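# Place duct in covered trench, close both covers

## Task

Put the duct down inside the trench that has covers, then close both covers again. It only counts if the duct and covers stay in place without any robot holding them. Finally, open the grippers and move the arms away.

## Robot and tools

Robots: three identical i2rt Big YAM arms, arm1, arm2 and arm3. Each has six revolute joints, a two-finger gripper and a wrist camera (arm1_cam_wrist, arm2_cam_wrist, arm3_cam_wrist). With joints 1 and 6 at zero and the hand level and pointing forward, the wrist camera rides on top of the hand and looks toward the fingertips. Reach is roughly 1.0 m from the joint 1 axis. A fixed room camera, cam_high, also watches the scene. A loose object may occasionally get a brief shove from outside.

Frames: everything shares one scene frame with its origin on the floor and +z upward. The hand point is midway between the fingertips; the hand's z axis runs along the fingers, and the fingers close along its y axis. Foot poses of the robots are not printed. Commands, however, are given only in joint space, not as hand poses.

Tool execute_actions: argument actions is a list holding exactly one action, or empty (empty just returns the current state and images). The action is an object keyed by robot name; each robot gets a joints object mapping joint names to absolute targets (positions to go to, not offsets). Any arm or joint you omit keeps its previous target and may still be pushing toward it. Keys and ranges, with the tolerance counted as reached:
- joint1_rad, -2.879 to 2.879 (±0.045): turns the arm about its base, positive counter-clockwise viewed from above; 0 points the arm the way its foot faces.
- joint2_rad, 0 to 3.141 (±0.14): shoulder; 0 has the upper arm pointing back and nearly horizontal, increasing lifts it up and then forward.
- joint3_rad, 0 to 3.019 (±0.09): elbow; 0 folds the forearm against the upper arm, increasing opens it.
- joint4_rad, -1.692 to 1.57 (±0.055): hand pitch, positive tips fingers up.
- joint5_rad, -1.57 to 1.57 (±0.03): sideways hand swing, positive toward the arm's right.
- joint6_rad, -2.094 to 2.094 (±0.035): hand roll, positive clockwise when looking from behind the hand.
- gripper_m, 0 to 0.093 m (±0.003): fingertip gap; each pad grips with about 50 to 62 N at most, lower on some units.
Example: {"arm1": {"joints": {"gripper_m": 0.05}}, "arm2": {"joints": {"joint1_rad": 0.3}}}. All motions in the action begin together but may finish at different times, and joints move at different speeds, so the hand can sweep a wide path. An unknown key or out-of-range number rejects the whole call and nothing moves. Optional cameras: list of camera names or "all"; omitted, null or ["all"] gives all images, [] gives none. The pictures line lists image order; images are taken when the call ends.

Tool wait: seconds from 0 to 10; commands nothing new and returns state and images like an empty action.

Tool zoom_image: camera (one of the four names) and region [x0, y0, x1, y1] in pixels of that camera's most recent full image, origin top-left, at most 504 by 504. Only cameras that delivered full images in the latest result can be zoomed.

Tool finished_scene: scene is the number of the current scene. It ends the scene irreversibly after the last command has been held, and reports success and the next scene's task. Call it only when the duct is in the trench, both covers are closed, grippers are open and arms are clear. If a result reports a stop, later movement, wait and finished_scene calls in that same reply are skipped.

Reading results: joint_positions lists each arm's joint angles. joint_status tells how each commanded motion ended. off_target means it settled short and may still be pushing. contact_stop or time_out means the joint abandoned its target and holds where it stopped, except that after time_out a joint may keep a target (its own or one no farther than 0.375, 0.375, 0.113, 0.225, 0.075, 0.3 rad for joints 1 to 6 from its position) and keep pushing; on_its_own will name it, and it moves by itself if freed. To relieve the push, command the joint to its reported position. "joint command not followed" (often with a cause line) means a safety check blocked that arm's joint targets, though its gripper target still runs; the blocked joints show not_followed and may be retried on later actions until valid targets arrive. on_its_own lists what this call didn't command; its "held at" value is a target, not a position. Tiny target changes may not move a joint. Joint torques are per-joint drive outputs in joint order, never zero, offset, scaled and noisy per unit, and friction can mimic or mask load. A joint carrying a load may droop over time.

Heat: sustained holding or pushing warms motors, even while you are thinking. A MOTOR HOT line appears from 85 °C; at 100 °C an OVER-TEMPERATURE FAULT makes that whole arm and gripper go limp until cooled, which counts as a stop; its unmet keys then read limit_stop_at_motor_heat, and you must resend the targets. Some heat persists into later scenes.

Cautions: the robots keep pressing when they touch things and can press hard, so avoid shoving objects or furniture. Robots hard-pressing each other fails the task and ends the run; hard collisions may too. No state line reports arm-to-arm contact, and the collision check may act late and ignores fingers, gripper housings and wrist cameras. Objects touching robots are fine. Never knock anything out of the work area or onto the floor. Avoid drops, slips and slams. The robots don't wait for one another, and while you think they hold their last command. Faster robot motion is better.

Each tool is called after "Emit:" by a JSON object that holds its "op" and its "data".

## Session

Emit:
{"op": "execute_actions", "data": {"actions": []}}

Scene clock: 0.00 s.
Joint torques (N m, as the arm reports them, + toward a larger angle): no reading
arm1.joint_positions: joint1_rad=+0.481 joint2_rad=+0.483 joint3_rad=+1.357 joint4_rad=-1.178 joint5_rad=+0.073 joint6_rad=+0.393 gripper_m=+0.094
arm1.joint_status: not commanded
arm1.hand: x=-0.7821 y=+0.0051 z=+1.5401 quat_wxyz=(-0.547, +0.003, -0.808, -0.217) (m; scene frame)
arm2.joint_positions: joint1_rad=-0.147 joint2_rad=+0.563 joint3_rad=+1.378 joint4_rad=-1.204 joint5_rad=+0.159 joint6_rad=-0.462 gripper_m=+0.094
arm2.joint_status: not commanded
arm2.hand: x=+0.0879 y=-0.3286 z=+1.3375 quat_wxyz=(-0.517, +0.652, -0.514, -0.210) (m; scene frame)
arm3.joint_positions: joint1_rad=+0.488 joint2_rad=+0.526 joint3_rad=+1.376 joint4_rad=-1.420 joint5_rad=+0.175 joint6_rad=+0.256 gripper_m=+0.095
arm3.joint_status: not commanded
arm3.hand: x=+0.7957 y=-0.1484 z=+1.5033 quat_wxyz=(+0.101, +0.871, +0.045, -0.479) (m; scene frame)
pictures: arm1_cam_wrist, arm2_cam_wrist, arm3_cam_wrist, cam_high
Images, in order (width x height): arm1_cam_wrist 616x616, arm2_cam_wrist 616x616, arm3_cam_wrist 616x616, cam_high 896x504.

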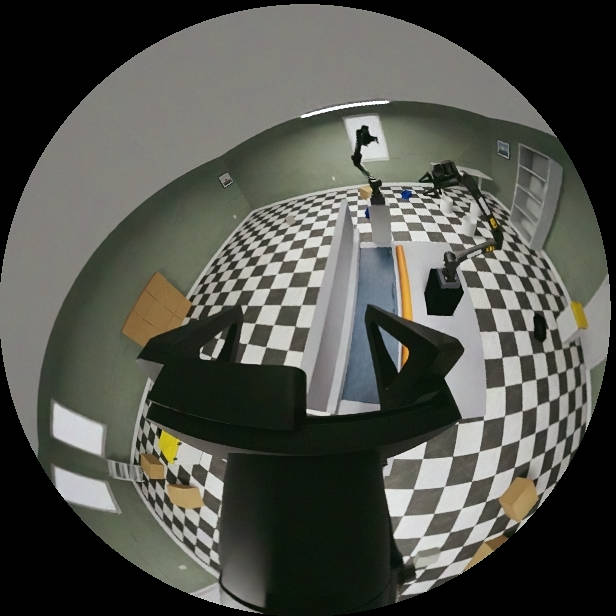

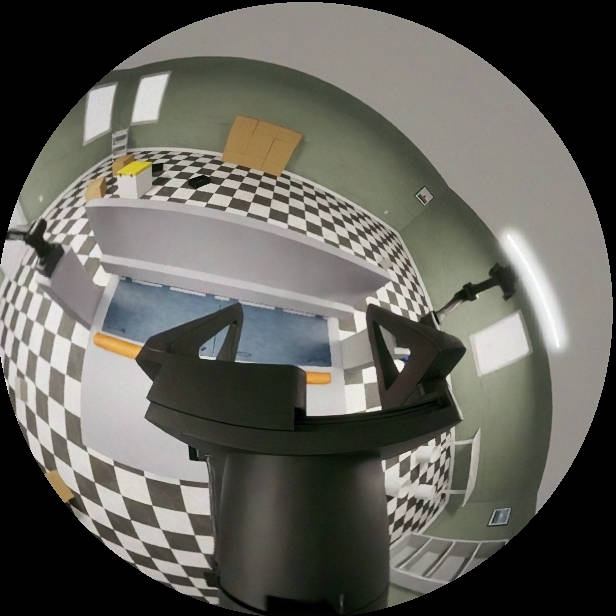

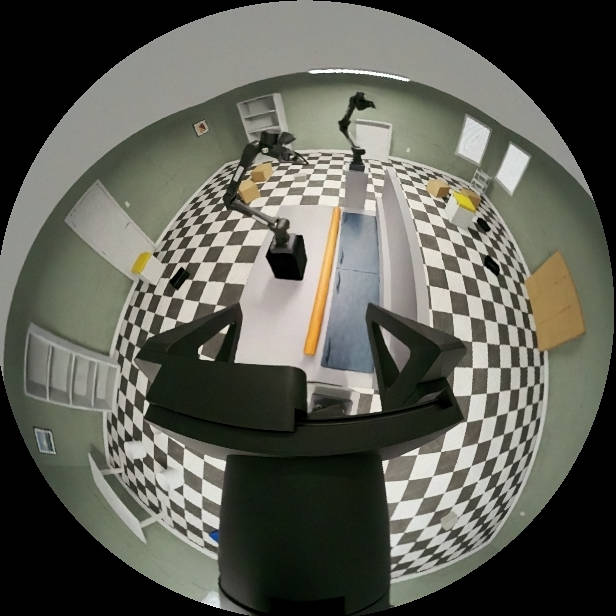

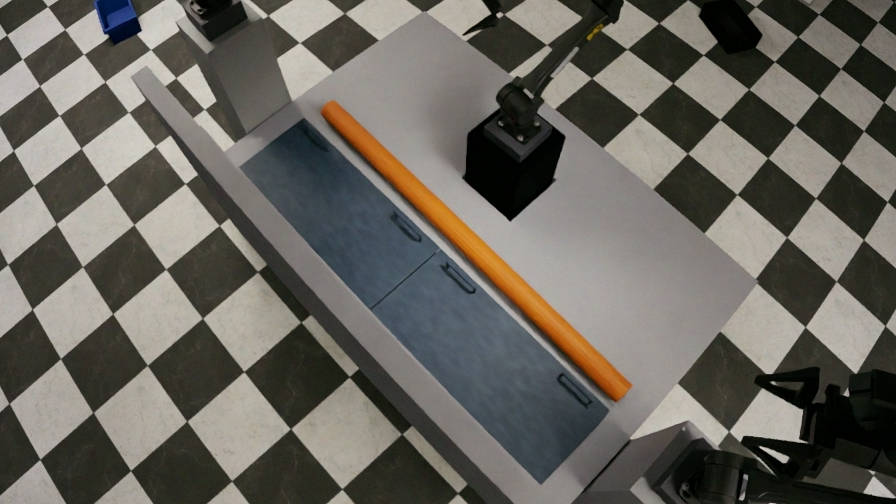

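Emit:
{"op": "execute_actions", "data": {"actions": [{"arm1":{"joints":{"joint1_rad":0,"joint5_rad":0,"joint6_rad":0,"joint2_rad":0.8,"joint3_rad":0.8,"joint4_rad":0}},"arm2":{"joints":{"joint1_rad":0,"joint5_rad":0,"joint6_rad":0,"joint2_rad":0.8,"joint3_rad":0.8,"joint4_rad":-1.0}},"arm3":{"joints":{"joint1_rad":0,"joint5_rad":0,"joint6_rad":0,"joint2_rad":0.8,"joint3_rad":1.6,"joint4_rad":-0.8}}}], "cameras": ["cam_high"]}}

Emit:
{"op": "execute_actions", "data": {"actions": [{"arm1":{"joints":{"joint2_rad":1.57,"joint3_rad":1.57,"joint4_rad":0}},"arm2":{"joints":{"joint4_rad":0}},"arm3":{"joints":{"joint4_rad":-1.57}}}], "cameras": ["cam_high"]}}

Scene clock: 2.17 s.
Joint torques (N m, as the arm reports them, + toward a larger angle): arm1=[ 1.19 -2.55 10.44  2.19 -0.03 -0.09] | arm2=[-0.54 -2.8  10.36  1.77 -0.16  0.11] | arm3=[-1.54 -1.24  9.26  3.54  0.01 -0.1 ]
arm1.joint_positions: joint1_rad=-0.001 joint2_rad=+0.793 joint3_rad=+0.779 joint4_rad=-0.022 joint5_rad=+0.000 joint6_rad=+0.012 gripper_m=+0.094
arm1.joint_status: all done
arm1.hand: x=-0.5341 y=-0.0815 z=+1.3859 quat_wxyz=(-0.691, -0.013, -0.723, +0.004) (m; scene frame)
arm2.joint_positions: joint1_rad=-0.008 joint2_rad=+0.808 joint3_rad=+0.801 joint4_rad=-1.007 joint5_rad=+0.003 joint6_rad=-0.011 gripper_m=+0.094
arm2.joint_status: all done
arm2.hand: x=+0.0246 y=-0.2288 z=+1.0021 quat_wxyz=(-0.191, +0.691, -0.668, -0.197) (m; scene frame)
arm3.joint_positions: joint1_rad=+0.012 joint2_rad=+0.801 joint3_rad=+1.569 joint4_rad=-0.825 joint5_rad=+0.002 joint6_rad=+0.009 gripper_m=+0.095
arm3.joint_status: all done
arm3.hand: x=+0.6496 y=-0.0852 z=+1.6699 quat_wxyz=(+0.001, +0.724, -0.014, -0.690) (m; scene frame)
pictures: cam_high
Images, in order (width x height): cam_high 896x504.

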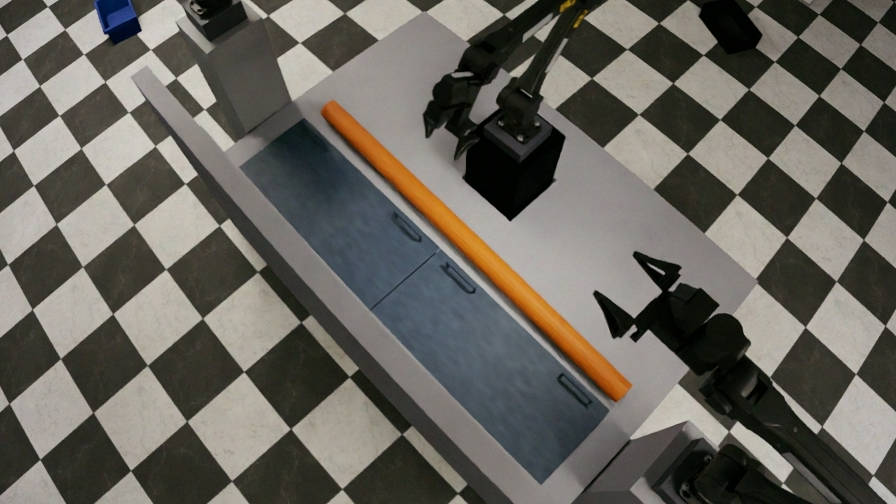

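Scene clock: 3.87 s.
Joint torques (N m, as the arm reports them, + toward a larger angle): arm1=[  1.18 -17.07  12.91   1.93  -0.03  -0.09] | arm2=[-0.45 -3.58 11.01  2.77 -0.15  0.1 ] | arm3=[-1.52 -0.68  9.03  1.14  0.01 -0.1 ]
arm1.joint_positions: joint1_rad=-0.001 joint2_rad=+1.583 joint3_rad=+1.511 joint4_rad=-0.014 joint5_rad=+0.000 joint6_rad=+0.012 gripper_m=+0.094
arm1.joint_status: all done
arm1.hand: x=-0.2460 y=-0.0886 z=+1.4098 quat_wxyz=(-0.673, -0.014, -0.739, +0.004) (m; scene frame)
arm2.joint_positions: joint1_rad=-0.008 joint2_rad=+0.808 joint3_rad=+0.801 joint4_rad=-0.016 joint5_rad=+0.003 joint6_rad=-0.010 gripper_m=+0.094
arm2.joint_status: all done
arm2.hand: x=+0.0233 y=-0.1126 z=+1.2051 quat_wxyz=(-0.489, +0.512, -0.499, -0.499) (m; scene frame)
arm3.joint_positions: joint1_rad=+0.012 joint2_rad=+0.801 joint3_rad=+1.569 joint4_rad=-1.553 joint5_rad=+0.002 joint6_rad=+0.009 gripper_m=+0.095
arm3.joint_status: all done
arm3.hand: x=+0.7196 y=-0.0883 z=+1.5096 quat_wxyz=(+0.003, +0.922, -0.015, -0.387) (m; scene frame)
pictures: cam_high
Images, in order (width x height): cam_high 896x504.

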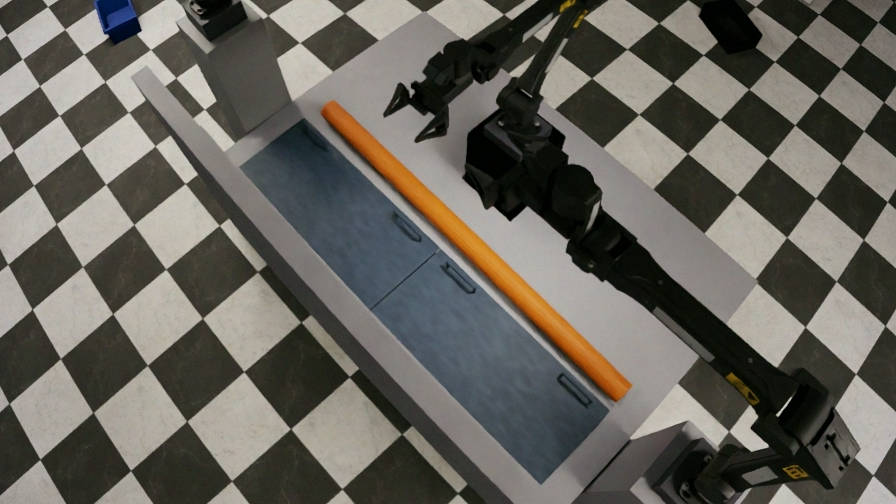

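Emit:
{"op": "execute_actions", "data": {"actions": [{"arm1":{"joints":{"joint2_rad":0.5,"joint3_rad":1.0,"joint4_rad":-1.0}},"arm3":{"joints":{"joint2_rad":0.5,"joint3_rad":1.0,"joint4_rad":-1.0}},"arm2":{"joints":{"joint2_rad":1.25,"joint3_rad":1.196,"joint4_rad":-1.516}}}]}}

Scene clock: 6.37 s.
Joint torques (N m, as the arm reports them, + toward a larger angle): arm1=[ 1.13  2.57  8.31  1.02 -0.02 -0.09] | arm2=[-0.51 -7.81 13.01  0.01 -0.16  0.1 ] | arm3=[-1.56  0.11  8.84  3.46  0.   -0.1 ]
arm1.joint_positions: joint1_rad=-0.001 joint2_rad=+0.495 joint3_rad=+0.996 joint4_rad=-0.990 joint5_rad=+0.000 joint6_rad=+0.012 gripper_m=+0.094
arm1.joint_status: all done
arm1.hand: x=-0.6936 y=-0.0775 z=+1.3918 quat_wxyz=(-0.511, -0.016, -0.859, +0.003) (m; scene frame)
arm2.joint_positions: joint1_rad=-0.008 joint2_rad=+1.248 joint3_rad=+1.156 joint4_rad=-1.507 joint5_rad=+0.003 joint6_rad=-0.010 gripper_m=+0.094
arm2.joint_status: all done
arm2.hand: x=+0.0240 y=-0.2102 z=+0.9928 quat_wxyz=(+0.012, +0.720, -0.694, +0.008) (m; scene frame)
arm3.joint_positions: joint1_rad=+0.012 joint2_rad=+0.507 joint3_rad=+0.991 joint4_rad=-1.026 joint5_rad=+0.002 joint6_rad=+0.009 gripper_m=+0.095
arm3.joint_status: all done
arm3.hand: x=+0.7016 y=-0.0895 z=+1.3929 quat_wxyz=(+0.003, +0.868, -0.015, -0.496) (m; scene frame)
pictures: arm1_cam_wrist, arm2_cam_wrist, arm3_cam_wrist, cam_high
Images, in order (width x height): arm1_cam_wrist 616x616, arm2_cam_wrist 616x616, arm3_cam_wrist 616x616, cam_high 896x504.

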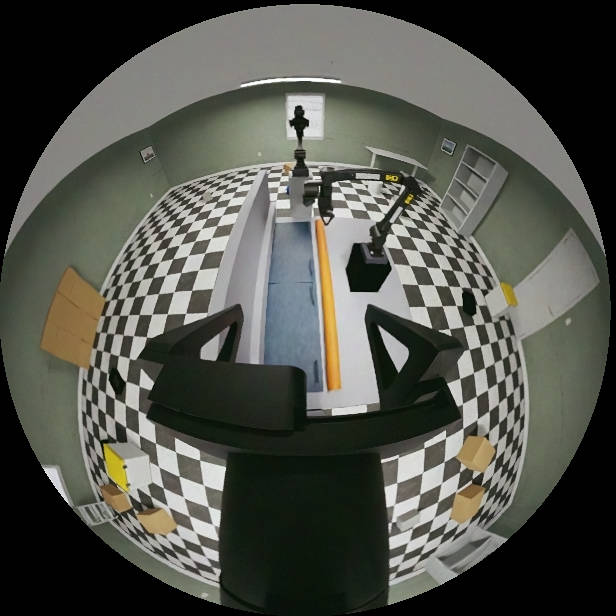

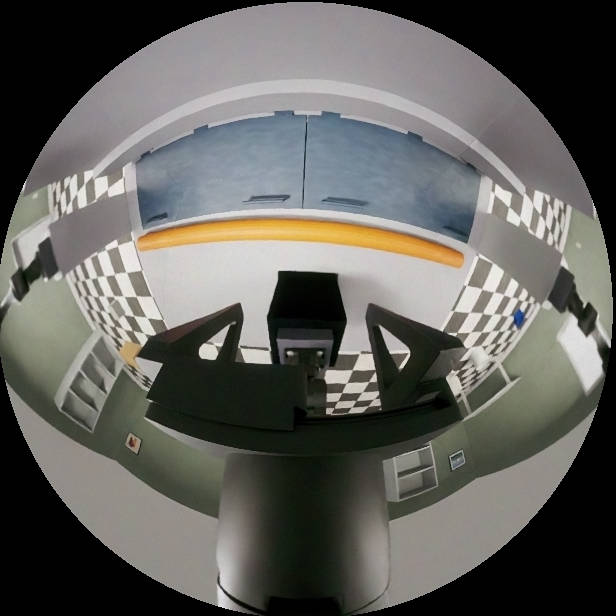

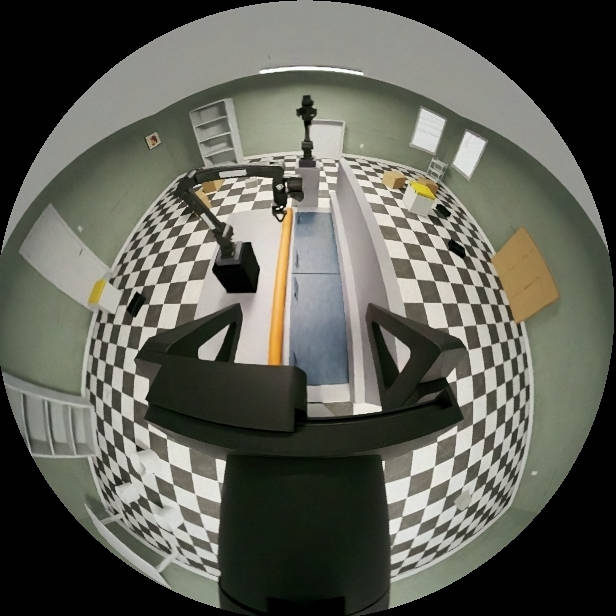

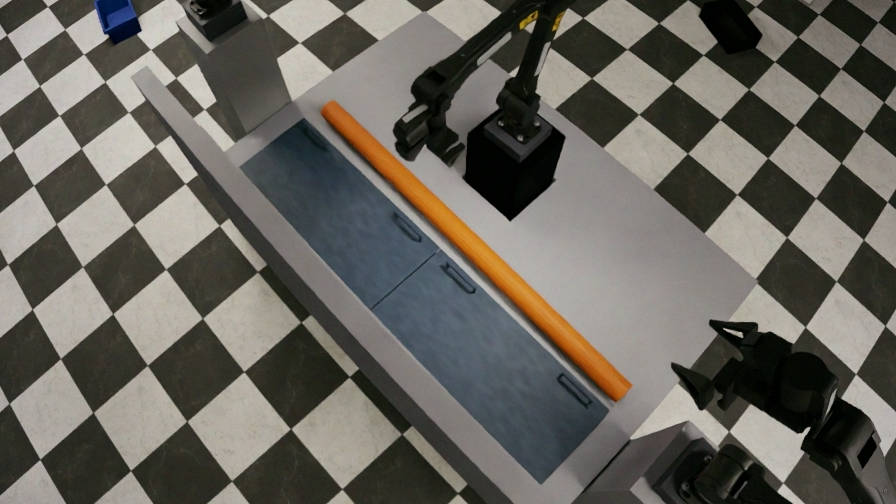

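Emit:
{"op": "execute_actions", "data": {"actions": [{"arm1":{"joints":{"joint2_rad":1.72,"joint3_rad":0.67,"joint4_rad":-0.52,"joint6_rad":1.57}},"arm3":{"joints":{"joint2_rad":1.72,"joint3_rad":0.67,"joint4_rad":-0.52,"joint6_rad":1.57}},"arm2":{"joints":{"joint2_rad":0.6,"joint3_rad":0.8,"joint4_rad":-1.2}}}]}}

Scene clock: 9.17 s.
Joint torques (N m, as the arm reports them, + toward a larger angle): arm1=[  1.09 -10.89   4.17   0.28   0.06   0.15] | arm2=[-0.62  0.94 10.    2.01 -0.15  0.1 ] | arm3=[ -1.34 -10.22   4.23   1.2    0.1    0.12]
arm1.joint_positions: joint1_rad=-0.001 joint2_rad=+1.724 joint3_rad=+0.667 joint4_rad=-0.533 joint5_rad=+0.000 joint6_rad=+1.558 gripper_m=+0.094
arm1.joint_status: all done
arm1.hand: x=-0.6410 y=-0.0785 z=+0.8693 quat_wxyz=(+0.010, -0.711, -0.703, +0.009) (m; scene frame)
arm2.joint_positions: joint1_rad=-0.008 joint2_rad=+0.598 joint3_rad=+0.804 joint4_rad=-1.213 joint5_rad=+0.003 joint6_rad=-0.010 gripper_m=+0.094
arm2.joint_status: all done
arm2.hand: x=+0.0267 y=-0.2976 z=+1.0325 quat_wxyz=(-0.193, +0.690, -0.668, -0.200) (m; scene frame)
arm3.joint_positions: joint1_rad=+0.012 joint2_rad=+1.712 joint3_rad=+0.669 joint4_rad=-0.537 joint5_rad=+0.002 joint6_rad=+1.560 gripper_m=+0.095
arm3.joint_status: all done
arm3.hand: x=+0.6368 y=-0.0947 z=+0.8891 quat_wxyz=(+0.004, +0.705, -0.709, +0.004) (m; scene frame)
pictures: arm1_cam_wrist, arm2_cam_wrist, arm3_cam_wrist, cam_high
Images, in order (width x height): arm1_cam_wrist 616x616, arm2_cam_wrist 616x616, arm3_cam_wrist 616x616, cam_high 896x504.

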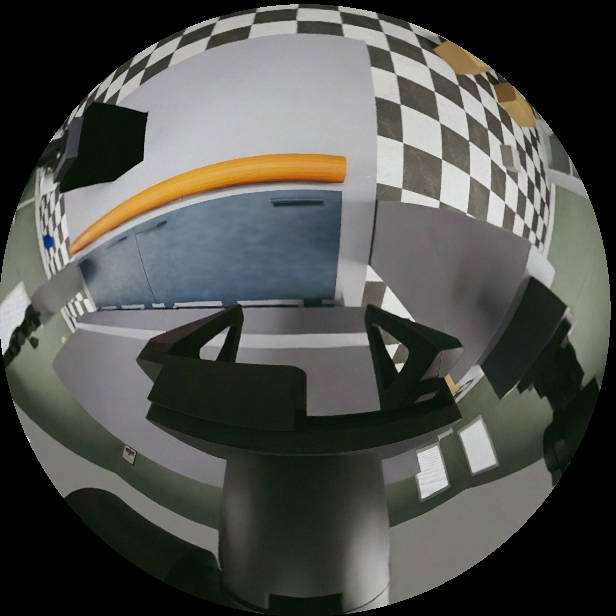

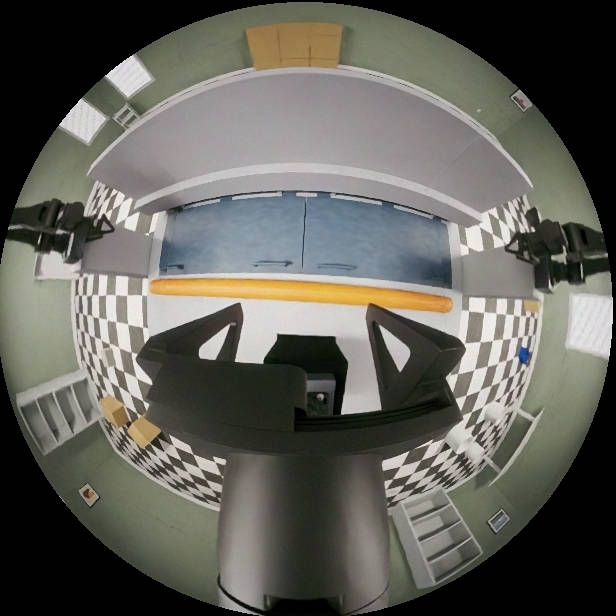

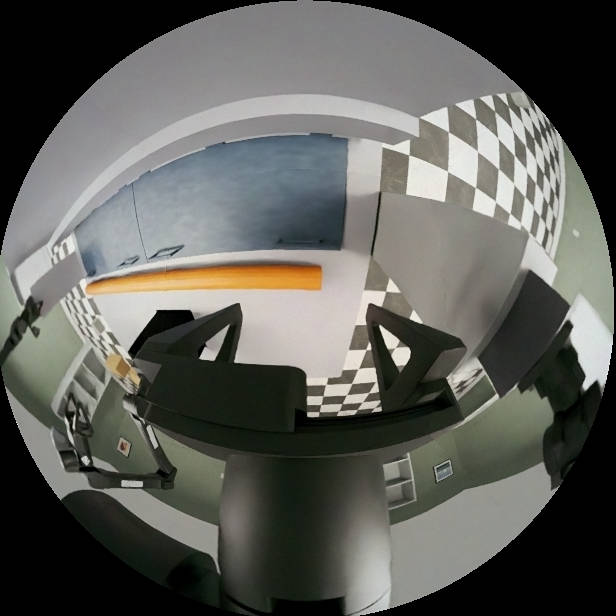

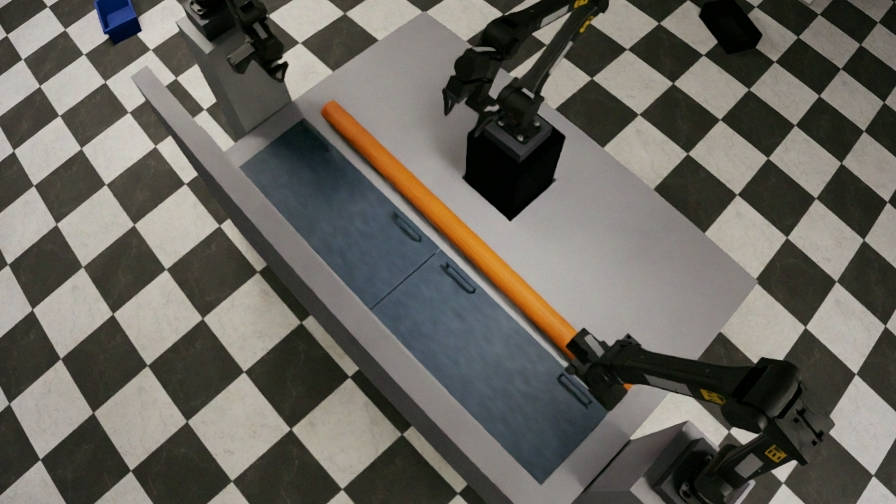

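Emit:
{"op": "execute_actions", "data": {"actions": [{"arm1":{"joints":{"joint2_rad":2.21,"joint3_rad":0.765,"joint4_rad":-0.125}},"arm3":{"joints":{"joint2_rad":2.21,"joint3_rad":0.765,"joint4_rad":-0.125}}}], "cameras": ["arm1_cam_wrist","arm3_cam_wrist","cam_high"]}}

Scene clock: 11.27 s.
Joint torques (N m, as the arm reports them, + toward a larger angle): arm1=[  1.31 -14.42   1.57   0.26   0.08   0.14] | arm2=[-0.68  0.87  9.99  2.   -0.15  0.1 ] | arm3=[ -1.3  -13.54   1.47   1.18   0.1    0.11]
arm1.joint_positions: joint1_rad=-0.001 joint2_rad=+2.223 joint3_rad=+0.760 joint4_rad=-0.137 joint5_rad=+0.000 joint6_rad=+1.559 gripper_m=+0.094
arm1.joint_status: all done
arm1.hand: x=-0.6329 y=-0.0786 z=+0.7178 quat_wxyz=(+0.014, -0.712, -0.702, +0.013) (m; scene frame)
arm2.joint_positions: joint1_rad=-0.008 joint2_rad=+0.598 joint3_rad=+0.804 joint4_rad=-1.213 joint5_rad=+0.003 joint6_rad=-0.010 gripper_m=+0.094
arm2.joint_status: not commanded
arm2.hand: x=+0.0267 y=-0.2976 z=+1.0325 quat_wxyz=(-0.193, +0.690, -0.668, -0.200) (m; scene frame)
arm3.joint_positions: joint1_rad=+0.012 joint2_rad=+2.208 joint3_rad=+0.762 joint4_rad=-0.142 joint5_rad=+0.002 joint6_rad=+1.561 gripper_m=+0.095
arm3.joint_status: all done
arm3.hand: x=+0.6230 y=-0.0964 z=+0.7388 quat_wxyz=(+0.001, +0.705, -0.710, +0.006) (m; scene frame)
pictures: arm1_cam_wrist, arm3_cam_wrist, cam_high
Images, in order (width x height): arm1_cam_wrist 616x616, arm3_cam_wrist 616x616, cam_high 896x504.

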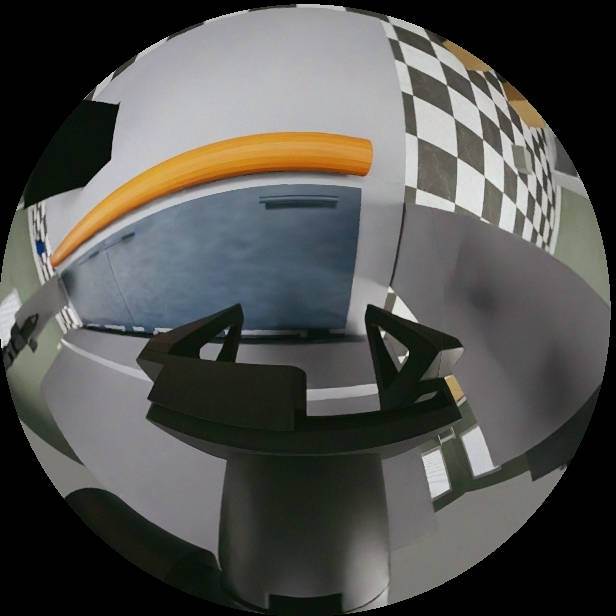

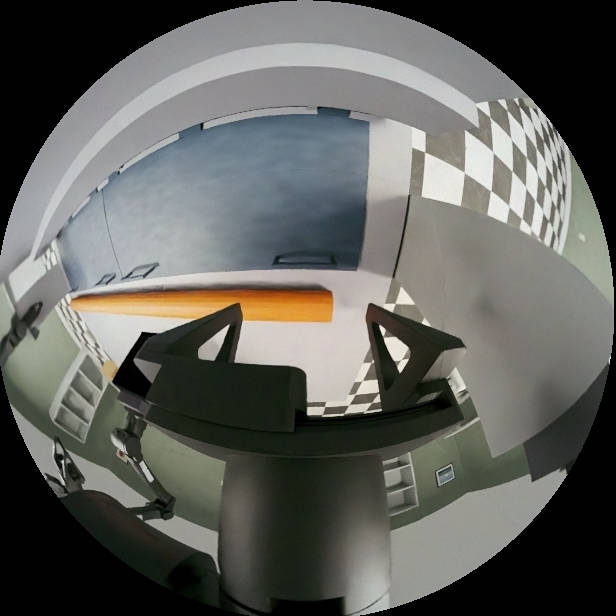

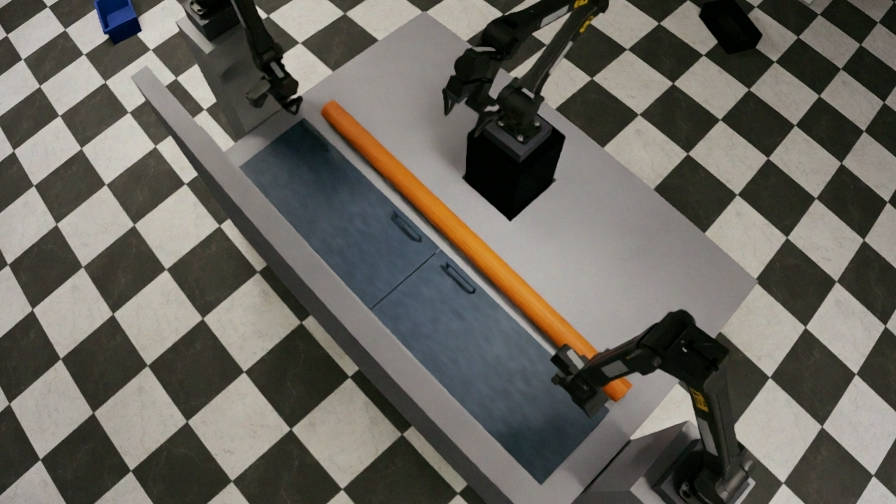

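Emit:
{"op": "execute_actions", "data": {"actions": [{"arm1":{"joints":{"joint1_rad":-0.17,"joint6_rad":-0.17,"joint2_rad":2.58,"joint3_rad":0.963,"joint4_rad":0.047}},"arm3":{"joints":{"joint1_rad":0.14,"joint6_rad":0.14,"joint2_rad":2.58,"joint3_rad":0.963,"joint4_rad":0.047}}}], "cameras": ["arm1_cam_wrist","arm3_cam_wrist","cam_high"]}}

Scene clock: 13.90 s.
Joint torques (N m, as the arm reports them, + toward a larger angle): arm1=[  1.62 -15.98   0.25   0.03  -0.03  -0.1 ] | arm2=[-0.63  0.84 10.02  2.01 -0.16  0.1 ] | arm3=[ -1.08 -15.72   0.16   0.9    0.08  -0.1 ]
arm1.joint_positions: joint1_rad=-0.175 joint2_rad=+2.593 joint3_rad=+0.960 joint4_rad=+0.044 joint5_rad=+0.000 joint6_rad=-0.158 gripper_m=+0.094
arm1.joint_status: all done
arm1.hand: x=-0.6275 y=-0.1396 z=+0.5962 quat_wxyz=(+0.013, -0.020, -1.000, -0.002) (m; scene frame)
arm2.joint_positions: joint1_rad=-0.008 joint2_rad=+0.598 joint3_rad=+0.804 joint4_rad=-1.213 joint5_rad=+0.003 joint6_rad=-0.010 gripper_m=+0.094
arm2.joint_status: not commanded
arm2.hand: x=+0.0267 y=-0.2976 z=+1.0325 quat_wxyz=(-0.193, +0.690, -0.668, -0.200) (m; scene frame)
arm3.joint_positions: joint1_rad=+0.147 joint2_rad=+2.588 joint3_rad=+0.960 joint4_rad=+0.038 joint5_rad=+0.000 joint6_rad=+0.150 gripper_m=+0.095
arm3.joint_status: all done
arm3.hand: x=+0.6155 y=-0.1459 z=+0.6148 quat_wxyz=(+0.005, +1.000, -0.015, +0.004) (m; scene frame)
pictures: arm1_cam_wrist, arm3_cam_wrist, cam_high
Images, in order (width x height): arm1_cam_wrist 616x616, arm3_cam_wrist 616x616, cam_high 896x504.

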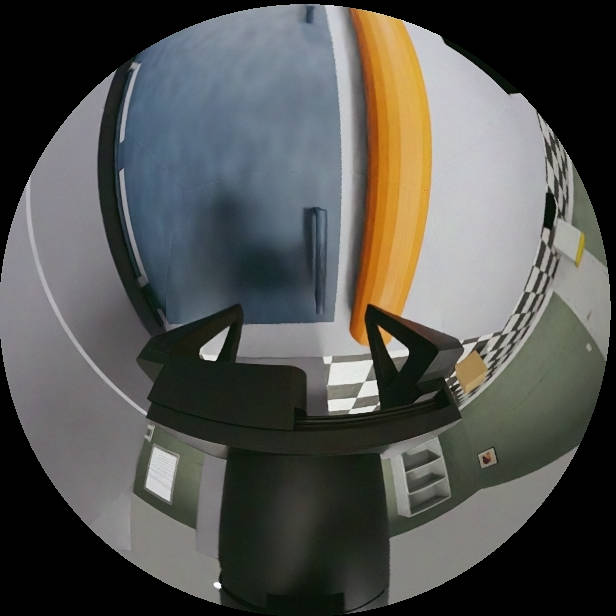

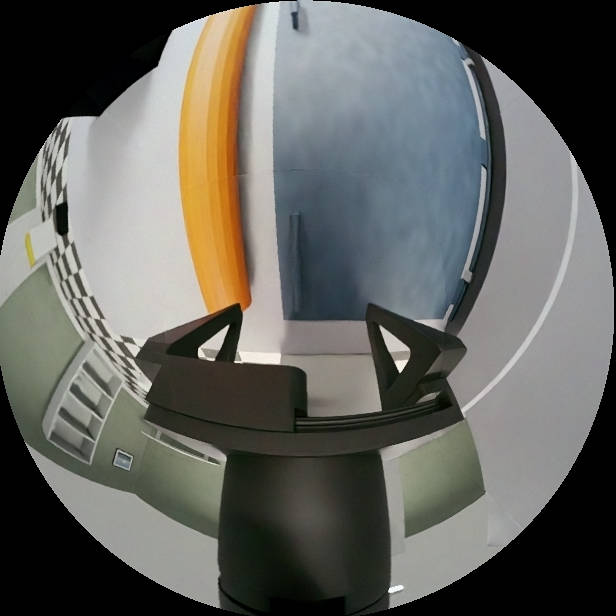

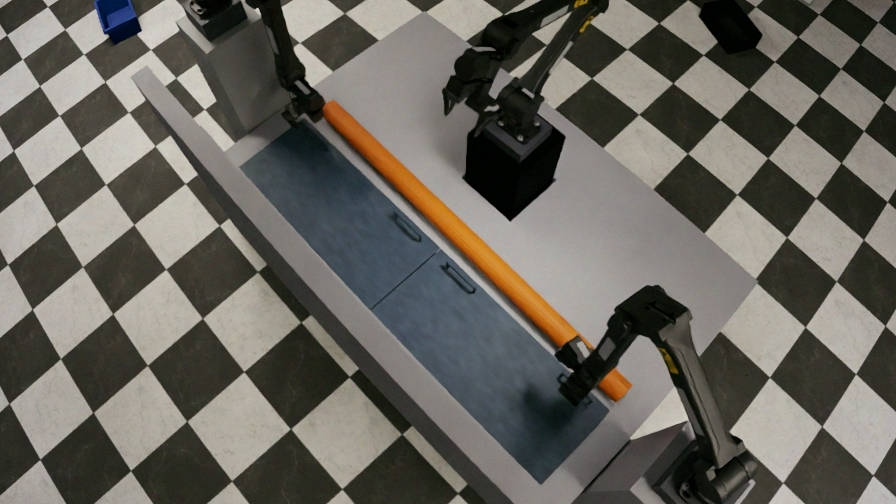

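Emit:
{"op": "execute_actions", "data": {"actions": [{"arm1":{"joints":{"joint1_rad":-0.21,"joint6_rad":-0.21,"joint2_rad":2.775,"joint3_rad":1.119,"joint4_rad":0.086,"gripper_m":0.05}},"arm3":{"joints":{"joint1_rad":0.175,"joint6_rad":0.175,"joint2_rad":2.83,"joint3_rad":1.19,"joint4_rad":0.07,"gripper_m":0.05}}}], "cameras": ["arm1_cam_wrist","arm3_cam_wrist"]}}

Scene clock: 15.30 s.
Joint torques (N m, as the arm reports them, + toward a larger angle): arm1=[  0.92 -15.95  -0.07   0.08  -0.04  -0.09] | arm2=[-0.55  1.    9.98  2.   -0.15  0.1 ] | arm3=[  0.47 -16.02   0.02   0.95   0.08   0.12]
arm1.joint_positions: joint1_rad=-0.209 joint2_rad=+2.785 joint3_rad=+1.116 joint4_rad=+0.081 joint5_rad=+0.000 joint6_rad=-0.198 gripper_m=+0.050
arm1.joint_status: all done
arm1.hand: x=-0.6246 y=-0.1527 z=+0.5260 quat_wxyz=(+0.013, -0.017, -1.000, -0.002) (m; scene frame)
arm2.joint_positions: joint1_rad=-0.008 joint2_rad=+0.598 joint3_rad=+0.804 joint4_rad=-1.213 joint5_rad=+0.003 joint6_rad=-0.010 gripper_m=+0.094
arm2.joint_status: not commanded
arm2.hand: x=+0.0267 y=-0.2976 z=+1.0325 quat_wxyz=(-0.193, +0.690, -0.668, -0.200) (m; scene frame)
arm3.joint_positions: joint1_rad=+0.162 joint2_rad=+2.829 joint3_rad=+1.187 joint4_rad=+0.061 joint5_rad=+0.000 joint6_rad=+0.166 gripper_m=+0.050
arm3.joint_status: all done
arm3.hand: x=+0.5956 y=-0.1548 z=+0.5256 quat_wxyz=(+0.005, +1.000, -0.016, +0.000) (m; scene frame)
pictures: arm1_cam_wrist, arm3_cam_wrist
Images, in order (width x height): arm1_cam_wrist 616x616, arm3_cam_wrist 616x616.

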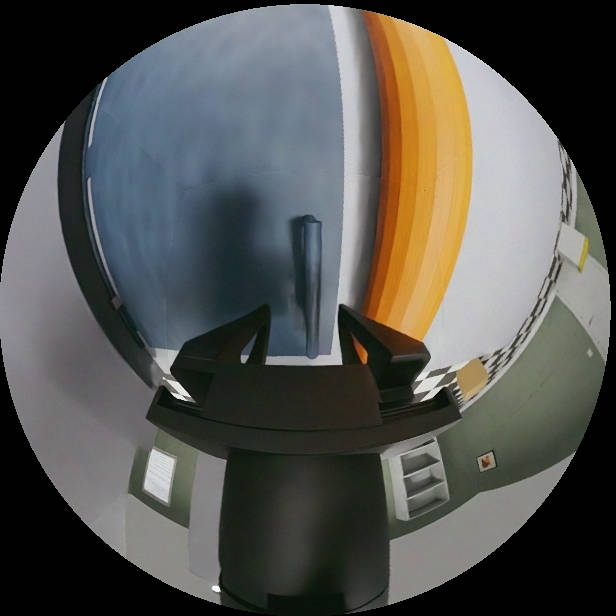

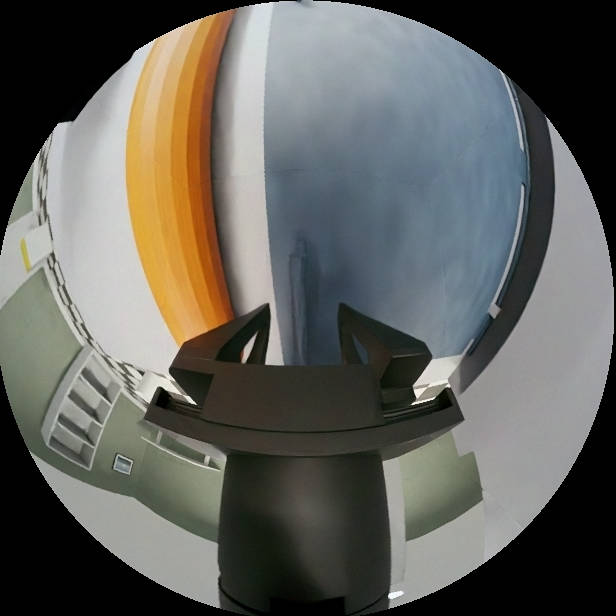

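Emit:
{"op": "execute_actions", "data": {"actions": [{"arm1":{"joints":{"joint2_rad":2.918,"joint3_rad":1.247,"joint4_rad":0.10}},"arm3":{"joints":{"joint2_rad":2.97,"joint3_rad":1.277,"joint4_rad":0.12}}}], "cameras": ["arm1_cam_wrist","arm3_cam_wrist"]}}

Scene clock: 16.60 s.
Joint torques (N m, as the arm reports them, + toward a larger angle): arm1=[  1.1  -16.06  -0.15   0.19  -0.03  -0.1 ] | arm2=[-0.58  0.95 10.01  2.   -0.16  0.1 ] | arm3=[  0.5  -15.44  -0.45   0.94   0.08   0.12]
arm1.joint_positions: joint1_rad=-0.209 joint2_rad=+2.924 joint3_rad=+1.246 joint4_rad=+0.094 joint5_rad=+0.000 joint6_rad=-0.199 gripper_m=+0.050
arm1.joint_status: all done
arm1.hand: x=-0.6216 y=-0.1534 z=+0.4734 quat_wxyz=(+0.010, -0.017, -1.000, -0.002) (m; scene frame)
arm2.joint_positions: joint1_rad=-0.008 joint2_rad=+0.598 joint3_rad=+0.804 joint4_rad=-1.213 joint5_rad=+0.003 joint6_rad=-0.010 gripper_m=+0.094
arm2.joint_status: not commanded
arm2.hand: x=+0.0267 y=-0.2976 z=+1.0325 quat_wxyz=(-0.193, +0.690, -0.668, -0.200) (m; scene frame)
arm3.joint_positions: joint1_rad=+0.162 joint2_rad=+2.966 joint3_rad=+1.275 joint4_rad=+0.111 joint5_rad=+0.000 joint6_rad=+0.166 gripper_m=+0.050
arm3.joint_status: all done
arm3.hand: x=+0.6100 y=-0.1534 z=+0.4747 quat_wxyz=(+0.005, +1.000, -0.016, +0.000) (m; scene frame)
pictures: arm1_cam_wrist, arm3_cam_wrist
Images, in order (width x height): arm1_cam_wrist 616x616, arm3_cam_wrist 616x616.

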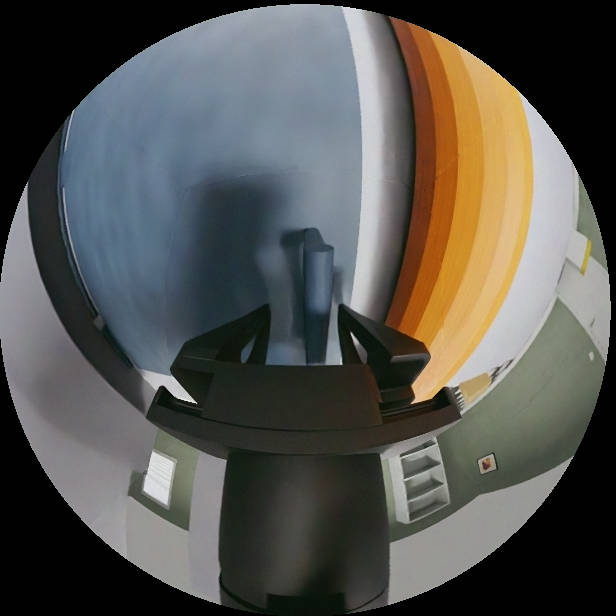

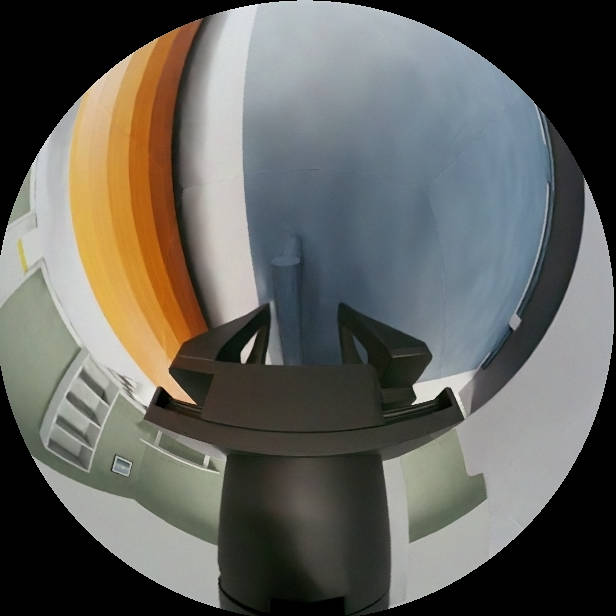

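Emit:
{"op": "execute_actions", "data": {"actions": [{"arm1":{"joints":{"joint1_rad":-0.225,"joint2_rad":3.005,"joint3_rad":1.325,"joint4_rad":0.11}},"arm3":{"joints":{"joint1_rad":0.2,"joint2_rad":3.05,"joint3_rad":1.345,"joint4_rad":0.14}}}], "cameras": ["arm1_cam_wrist","arm3_cam_wrist"]}}

Scene clock: 17.60 s.
Joint torques (N m, as the arm reports them, + toward a larger angle): arm1=[  0.68 -10.16   2.83   0.62   0.32  -0.01] | arm2=[-0.66  0.9  10.    1.99 -0.15  0.1 ] | arm3=[  0.65 -10.51   2.09   1.61  -0.58   0.07]
arm1.joint_positions: joint1_rad=-0.220 joint2_rad=+2.940 joint3_rad=+1.279 joint4_rad=+0.092 joint5_rad=-0.011 joint6_rad=-0.207 gripper_m=+0.050
arm1.joint_status: all done
arm1.hand: x=-0.6127 y=-0.1577 z=+0.4662 quat_wxyz=(+0.002, -0.018, -1.000, -0.006) (m; scene frame)
arm2.joint_positions: joint1_rad=-0.008 joint2_rad=+0.598 joint3_rad=+0.804 joint4_rad=-1.213 joint5_rad=+0.003 joint6_rad=-0.010 gripper_m=+0.094
arm2.joint_status: not commanded
arm2.hand: x=+0.0267 y=-0.2976 z=+1.0325 quat_wxyz=(-0.193, +0.690, -0.668, -0.200) (m; scene frame)
arm3.joint_positions: joint1_rad=+0.185 joint2_rad=+2.986 joint3_rad=+1.313 joint4_rad=+0.118 joint5_rad=+0.017 joint6_rad=+0.169 gripper_m=+0.050
arm3.joint_status: all done
arm3.hand: x=+0.5976 y=-0.1609 z=+0.4667 quat_wxyz=(-0.001, +1.000, -0.006, -0.014) (m; scene frame)
pictures: arm1_cam_wrist, arm3_cam_wrist
Images, in order (width x height): arm1_cam_wrist 616x616, arm3_cam_wrist 616x616.

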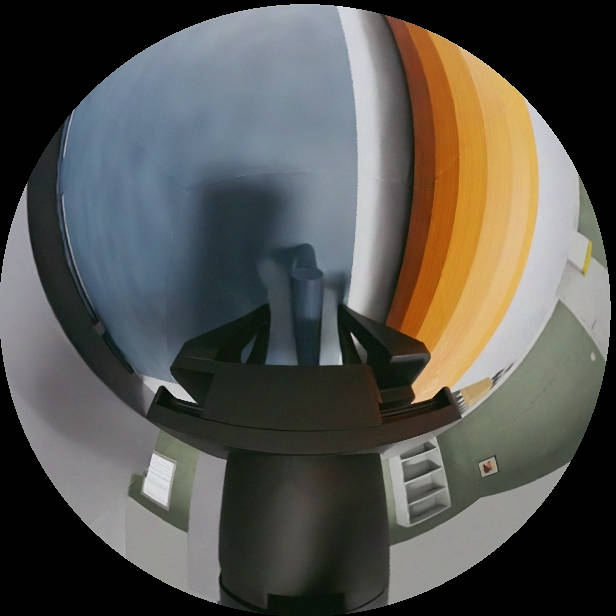

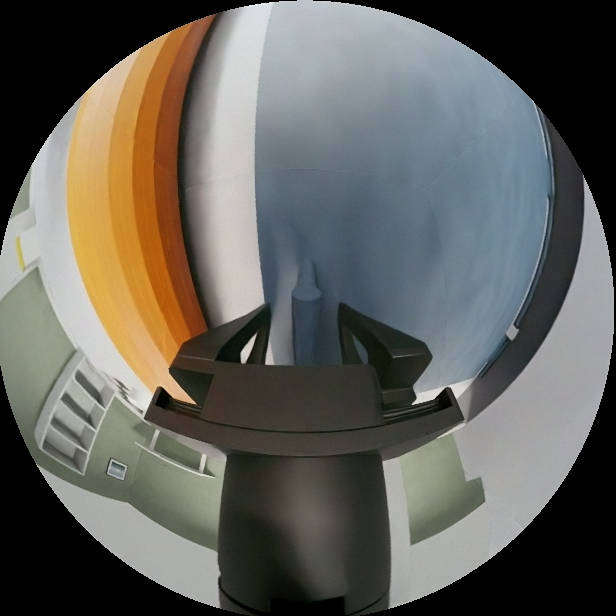

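Emit:
{"op": "execute_actions", "data": {"actions": [{"arm1":{"joints":{"joint2_rad":2.925,"joint3_rad":1.26,"gripper_m":0.0}},"arm3":{"joints":{"joint2_rad":2.97,"joint3_rad":1.29,"gripper_m":0.0}}}], "cameras": ["arm1_cam_wrist","arm3_cam_wrist"]}}

Scene clock: 18.33 s.
Joint torques (N m, as the arm reports them, + toward a larger angle): arm1=[  0.81 -16.89  -1.25   0.41  -0.02   0.24] | arm2=[-0.62  0.91  9.97  1.99 -0.15  0.1 ] | arm3=[  0.72 -17.25  -1.69   1.21  -0.55   0.07]
arm1.joint_positions: joint1_rad=-0.222 joint2_rad=+2.939 joint3_rad=+1.276 joint4_rad=+0.099 joint5_rad=+0.000 joint6_rad=-0.232 gripper_m=+0.007
arm1.joint_status: gripper_m off_target (ended at +0.007, target +0.000); the others done
arm1.hand: x=-0.6118 y=-0.1606 z=+0.4670 quat_wxyz=(+0.000, -0.006, -1.000, +0.000) (m; scene frame)
arm2.joint_positions: joint1_rad=-0.008 joint2_rad=+0.598 joint3_rad=+0.804 joint4_rad=-1.213 joint5_rad=+0.003 joint6_rad=-0.010 gripper_m=+0.094
arm2.joint_status: not commanded
arm2.hand: x=+0.0267 y=-0.2976 z=+1.0325 quat_wxyz=(-0.193, +0.690, -0.668, -0.200) (m; scene frame)
arm3.joint_positions: joint1_rad=+0.184 joint2_rad=+2.985 joint3_rad=+1.308 joint4_rad=+0.127 joint5_rad=+0.016 joint6_rad=+0.170 gripper_m=+0.008
arm3.joint_status: gripper_m off_target (ended at +0.008, target +0.000); the others done
arm3.hand: x=+0.5981 y=-0.1606 z=+0.4673 quat_wxyz=(+0.000, +1.000, -0.007, -0.016) (m; scene frame)
pictures: arm1_cam_wrist, arm3_cam_wrist
Images, in order (width x height): arm1_cam_wrist 616x616, arm3_cam_wrist 616x616.

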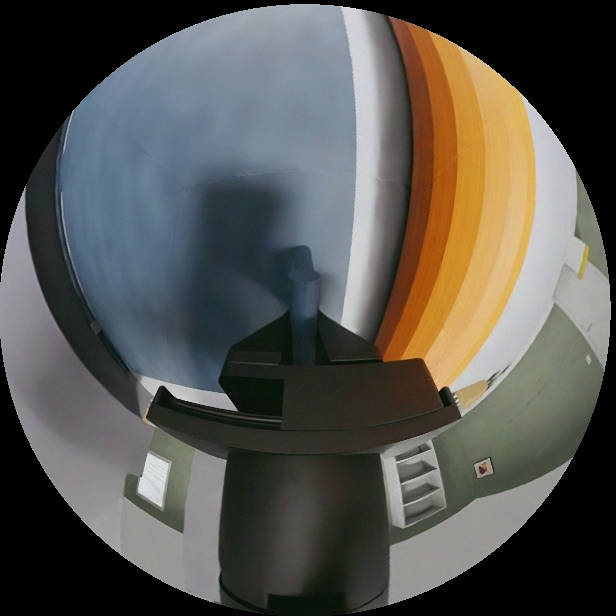

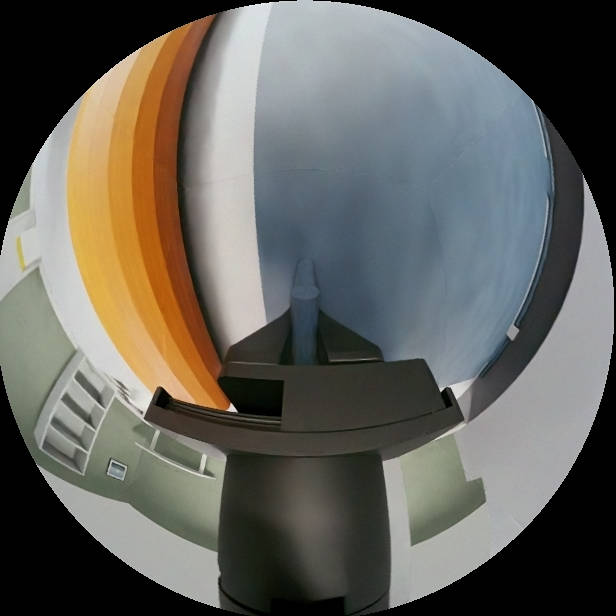

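Emit:
{"op": "execute_actions", "data": {"actions": [{"arm1":{"joints":{"joint1_rad":-0.19,"joint2_rad":2.74,"joint3_rad":1.09,"joint4_rad":0.08}},"arm3":{"joints":{"joint1_rad":0.16,"joint2_rad":2.78,"joint3_rad":1.13,"joint4_rad":0.07}}}], "cameras": ["arm1_cam_wrist","cam_high"]}}

Scene clock: 19.60 s.
Joint torques (N m, as the arm reports them, + toward a larger angle): arm1=[  1.1  -20.89  -3.33  -0.81  -0.27  -0.01] | arm2=[-0.61  0.96 10.01  2.01 -0.16  0.1 ] | arm3=[ -0.07 -21.17  -3.74  -1.37  -0.25   0.35]
arm1.joint_positions: joint1_rad=-0.190 joint2_rad=+2.800 joint3_rad=+1.139 joint4_rad=+0.102 joint5_rad=+0.007 joint6_rad=-0.207 gripper_m=+0.007
arm1.joint_status: all done
arm1.hand: x=-0.6124 y=-0.1496 z=+0.5200 quat_wxyz=(-0.001, -0.003, -1.000, +0.004) (m; scene frame)
arm2.joint_positions: joint1_rad=-0.008 joint2_rad=+0.598 joint3_rad=+0.804 joint4_rad=-1.213 joint5_rad=+0.003 joint6_rad=-0.010 gripper_m=+0.094
arm2.joint_status: not commanded
arm2.hand: x=+0.0267 y=-0.2976 z=+1.0325 quat_wxyz=(-0.193, +0.690, -0.668, -0.200) (m; scene frame)
arm3.joint_positions: joint1_rad=+0.154 joint2_rad=+2.844 joint3_rad=+1.174 joint4_rad=+0.110 joint5_rad=+0.009 joint6_rad=+0.146 gripper_m=+0.008
arm3.joint_status: all done
arm3.hand: x=+0.5991 y=-0.1500 z=+0.5210 quat_wxyz=(+0.003, +1.000, -0.010, -0.011) (m; scene frame)
pictures: arm1_cam_wrist, cam_high
Images, in order (width x height): arm1_cam_wrist 616x616, cam_high 896x504.

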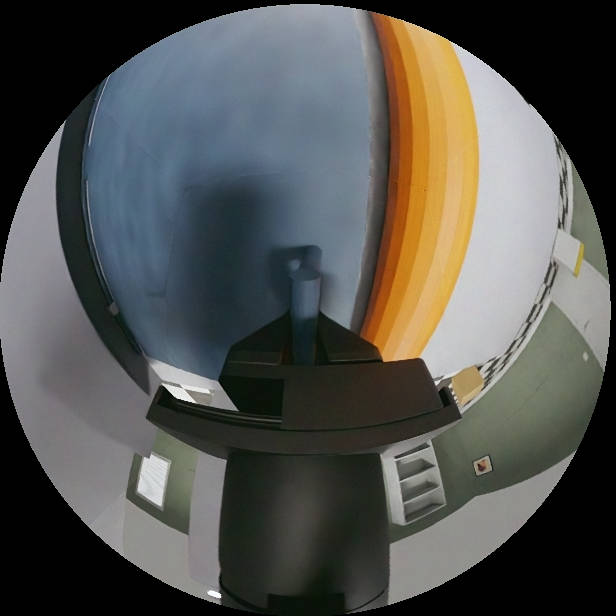

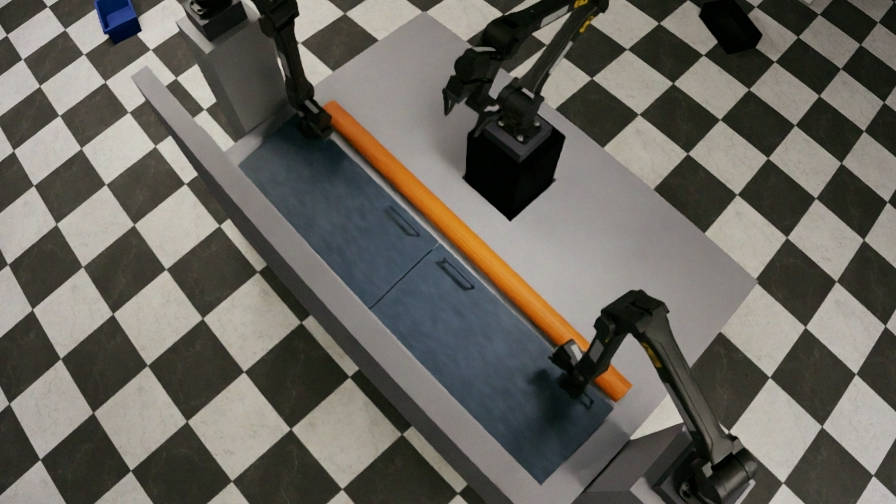

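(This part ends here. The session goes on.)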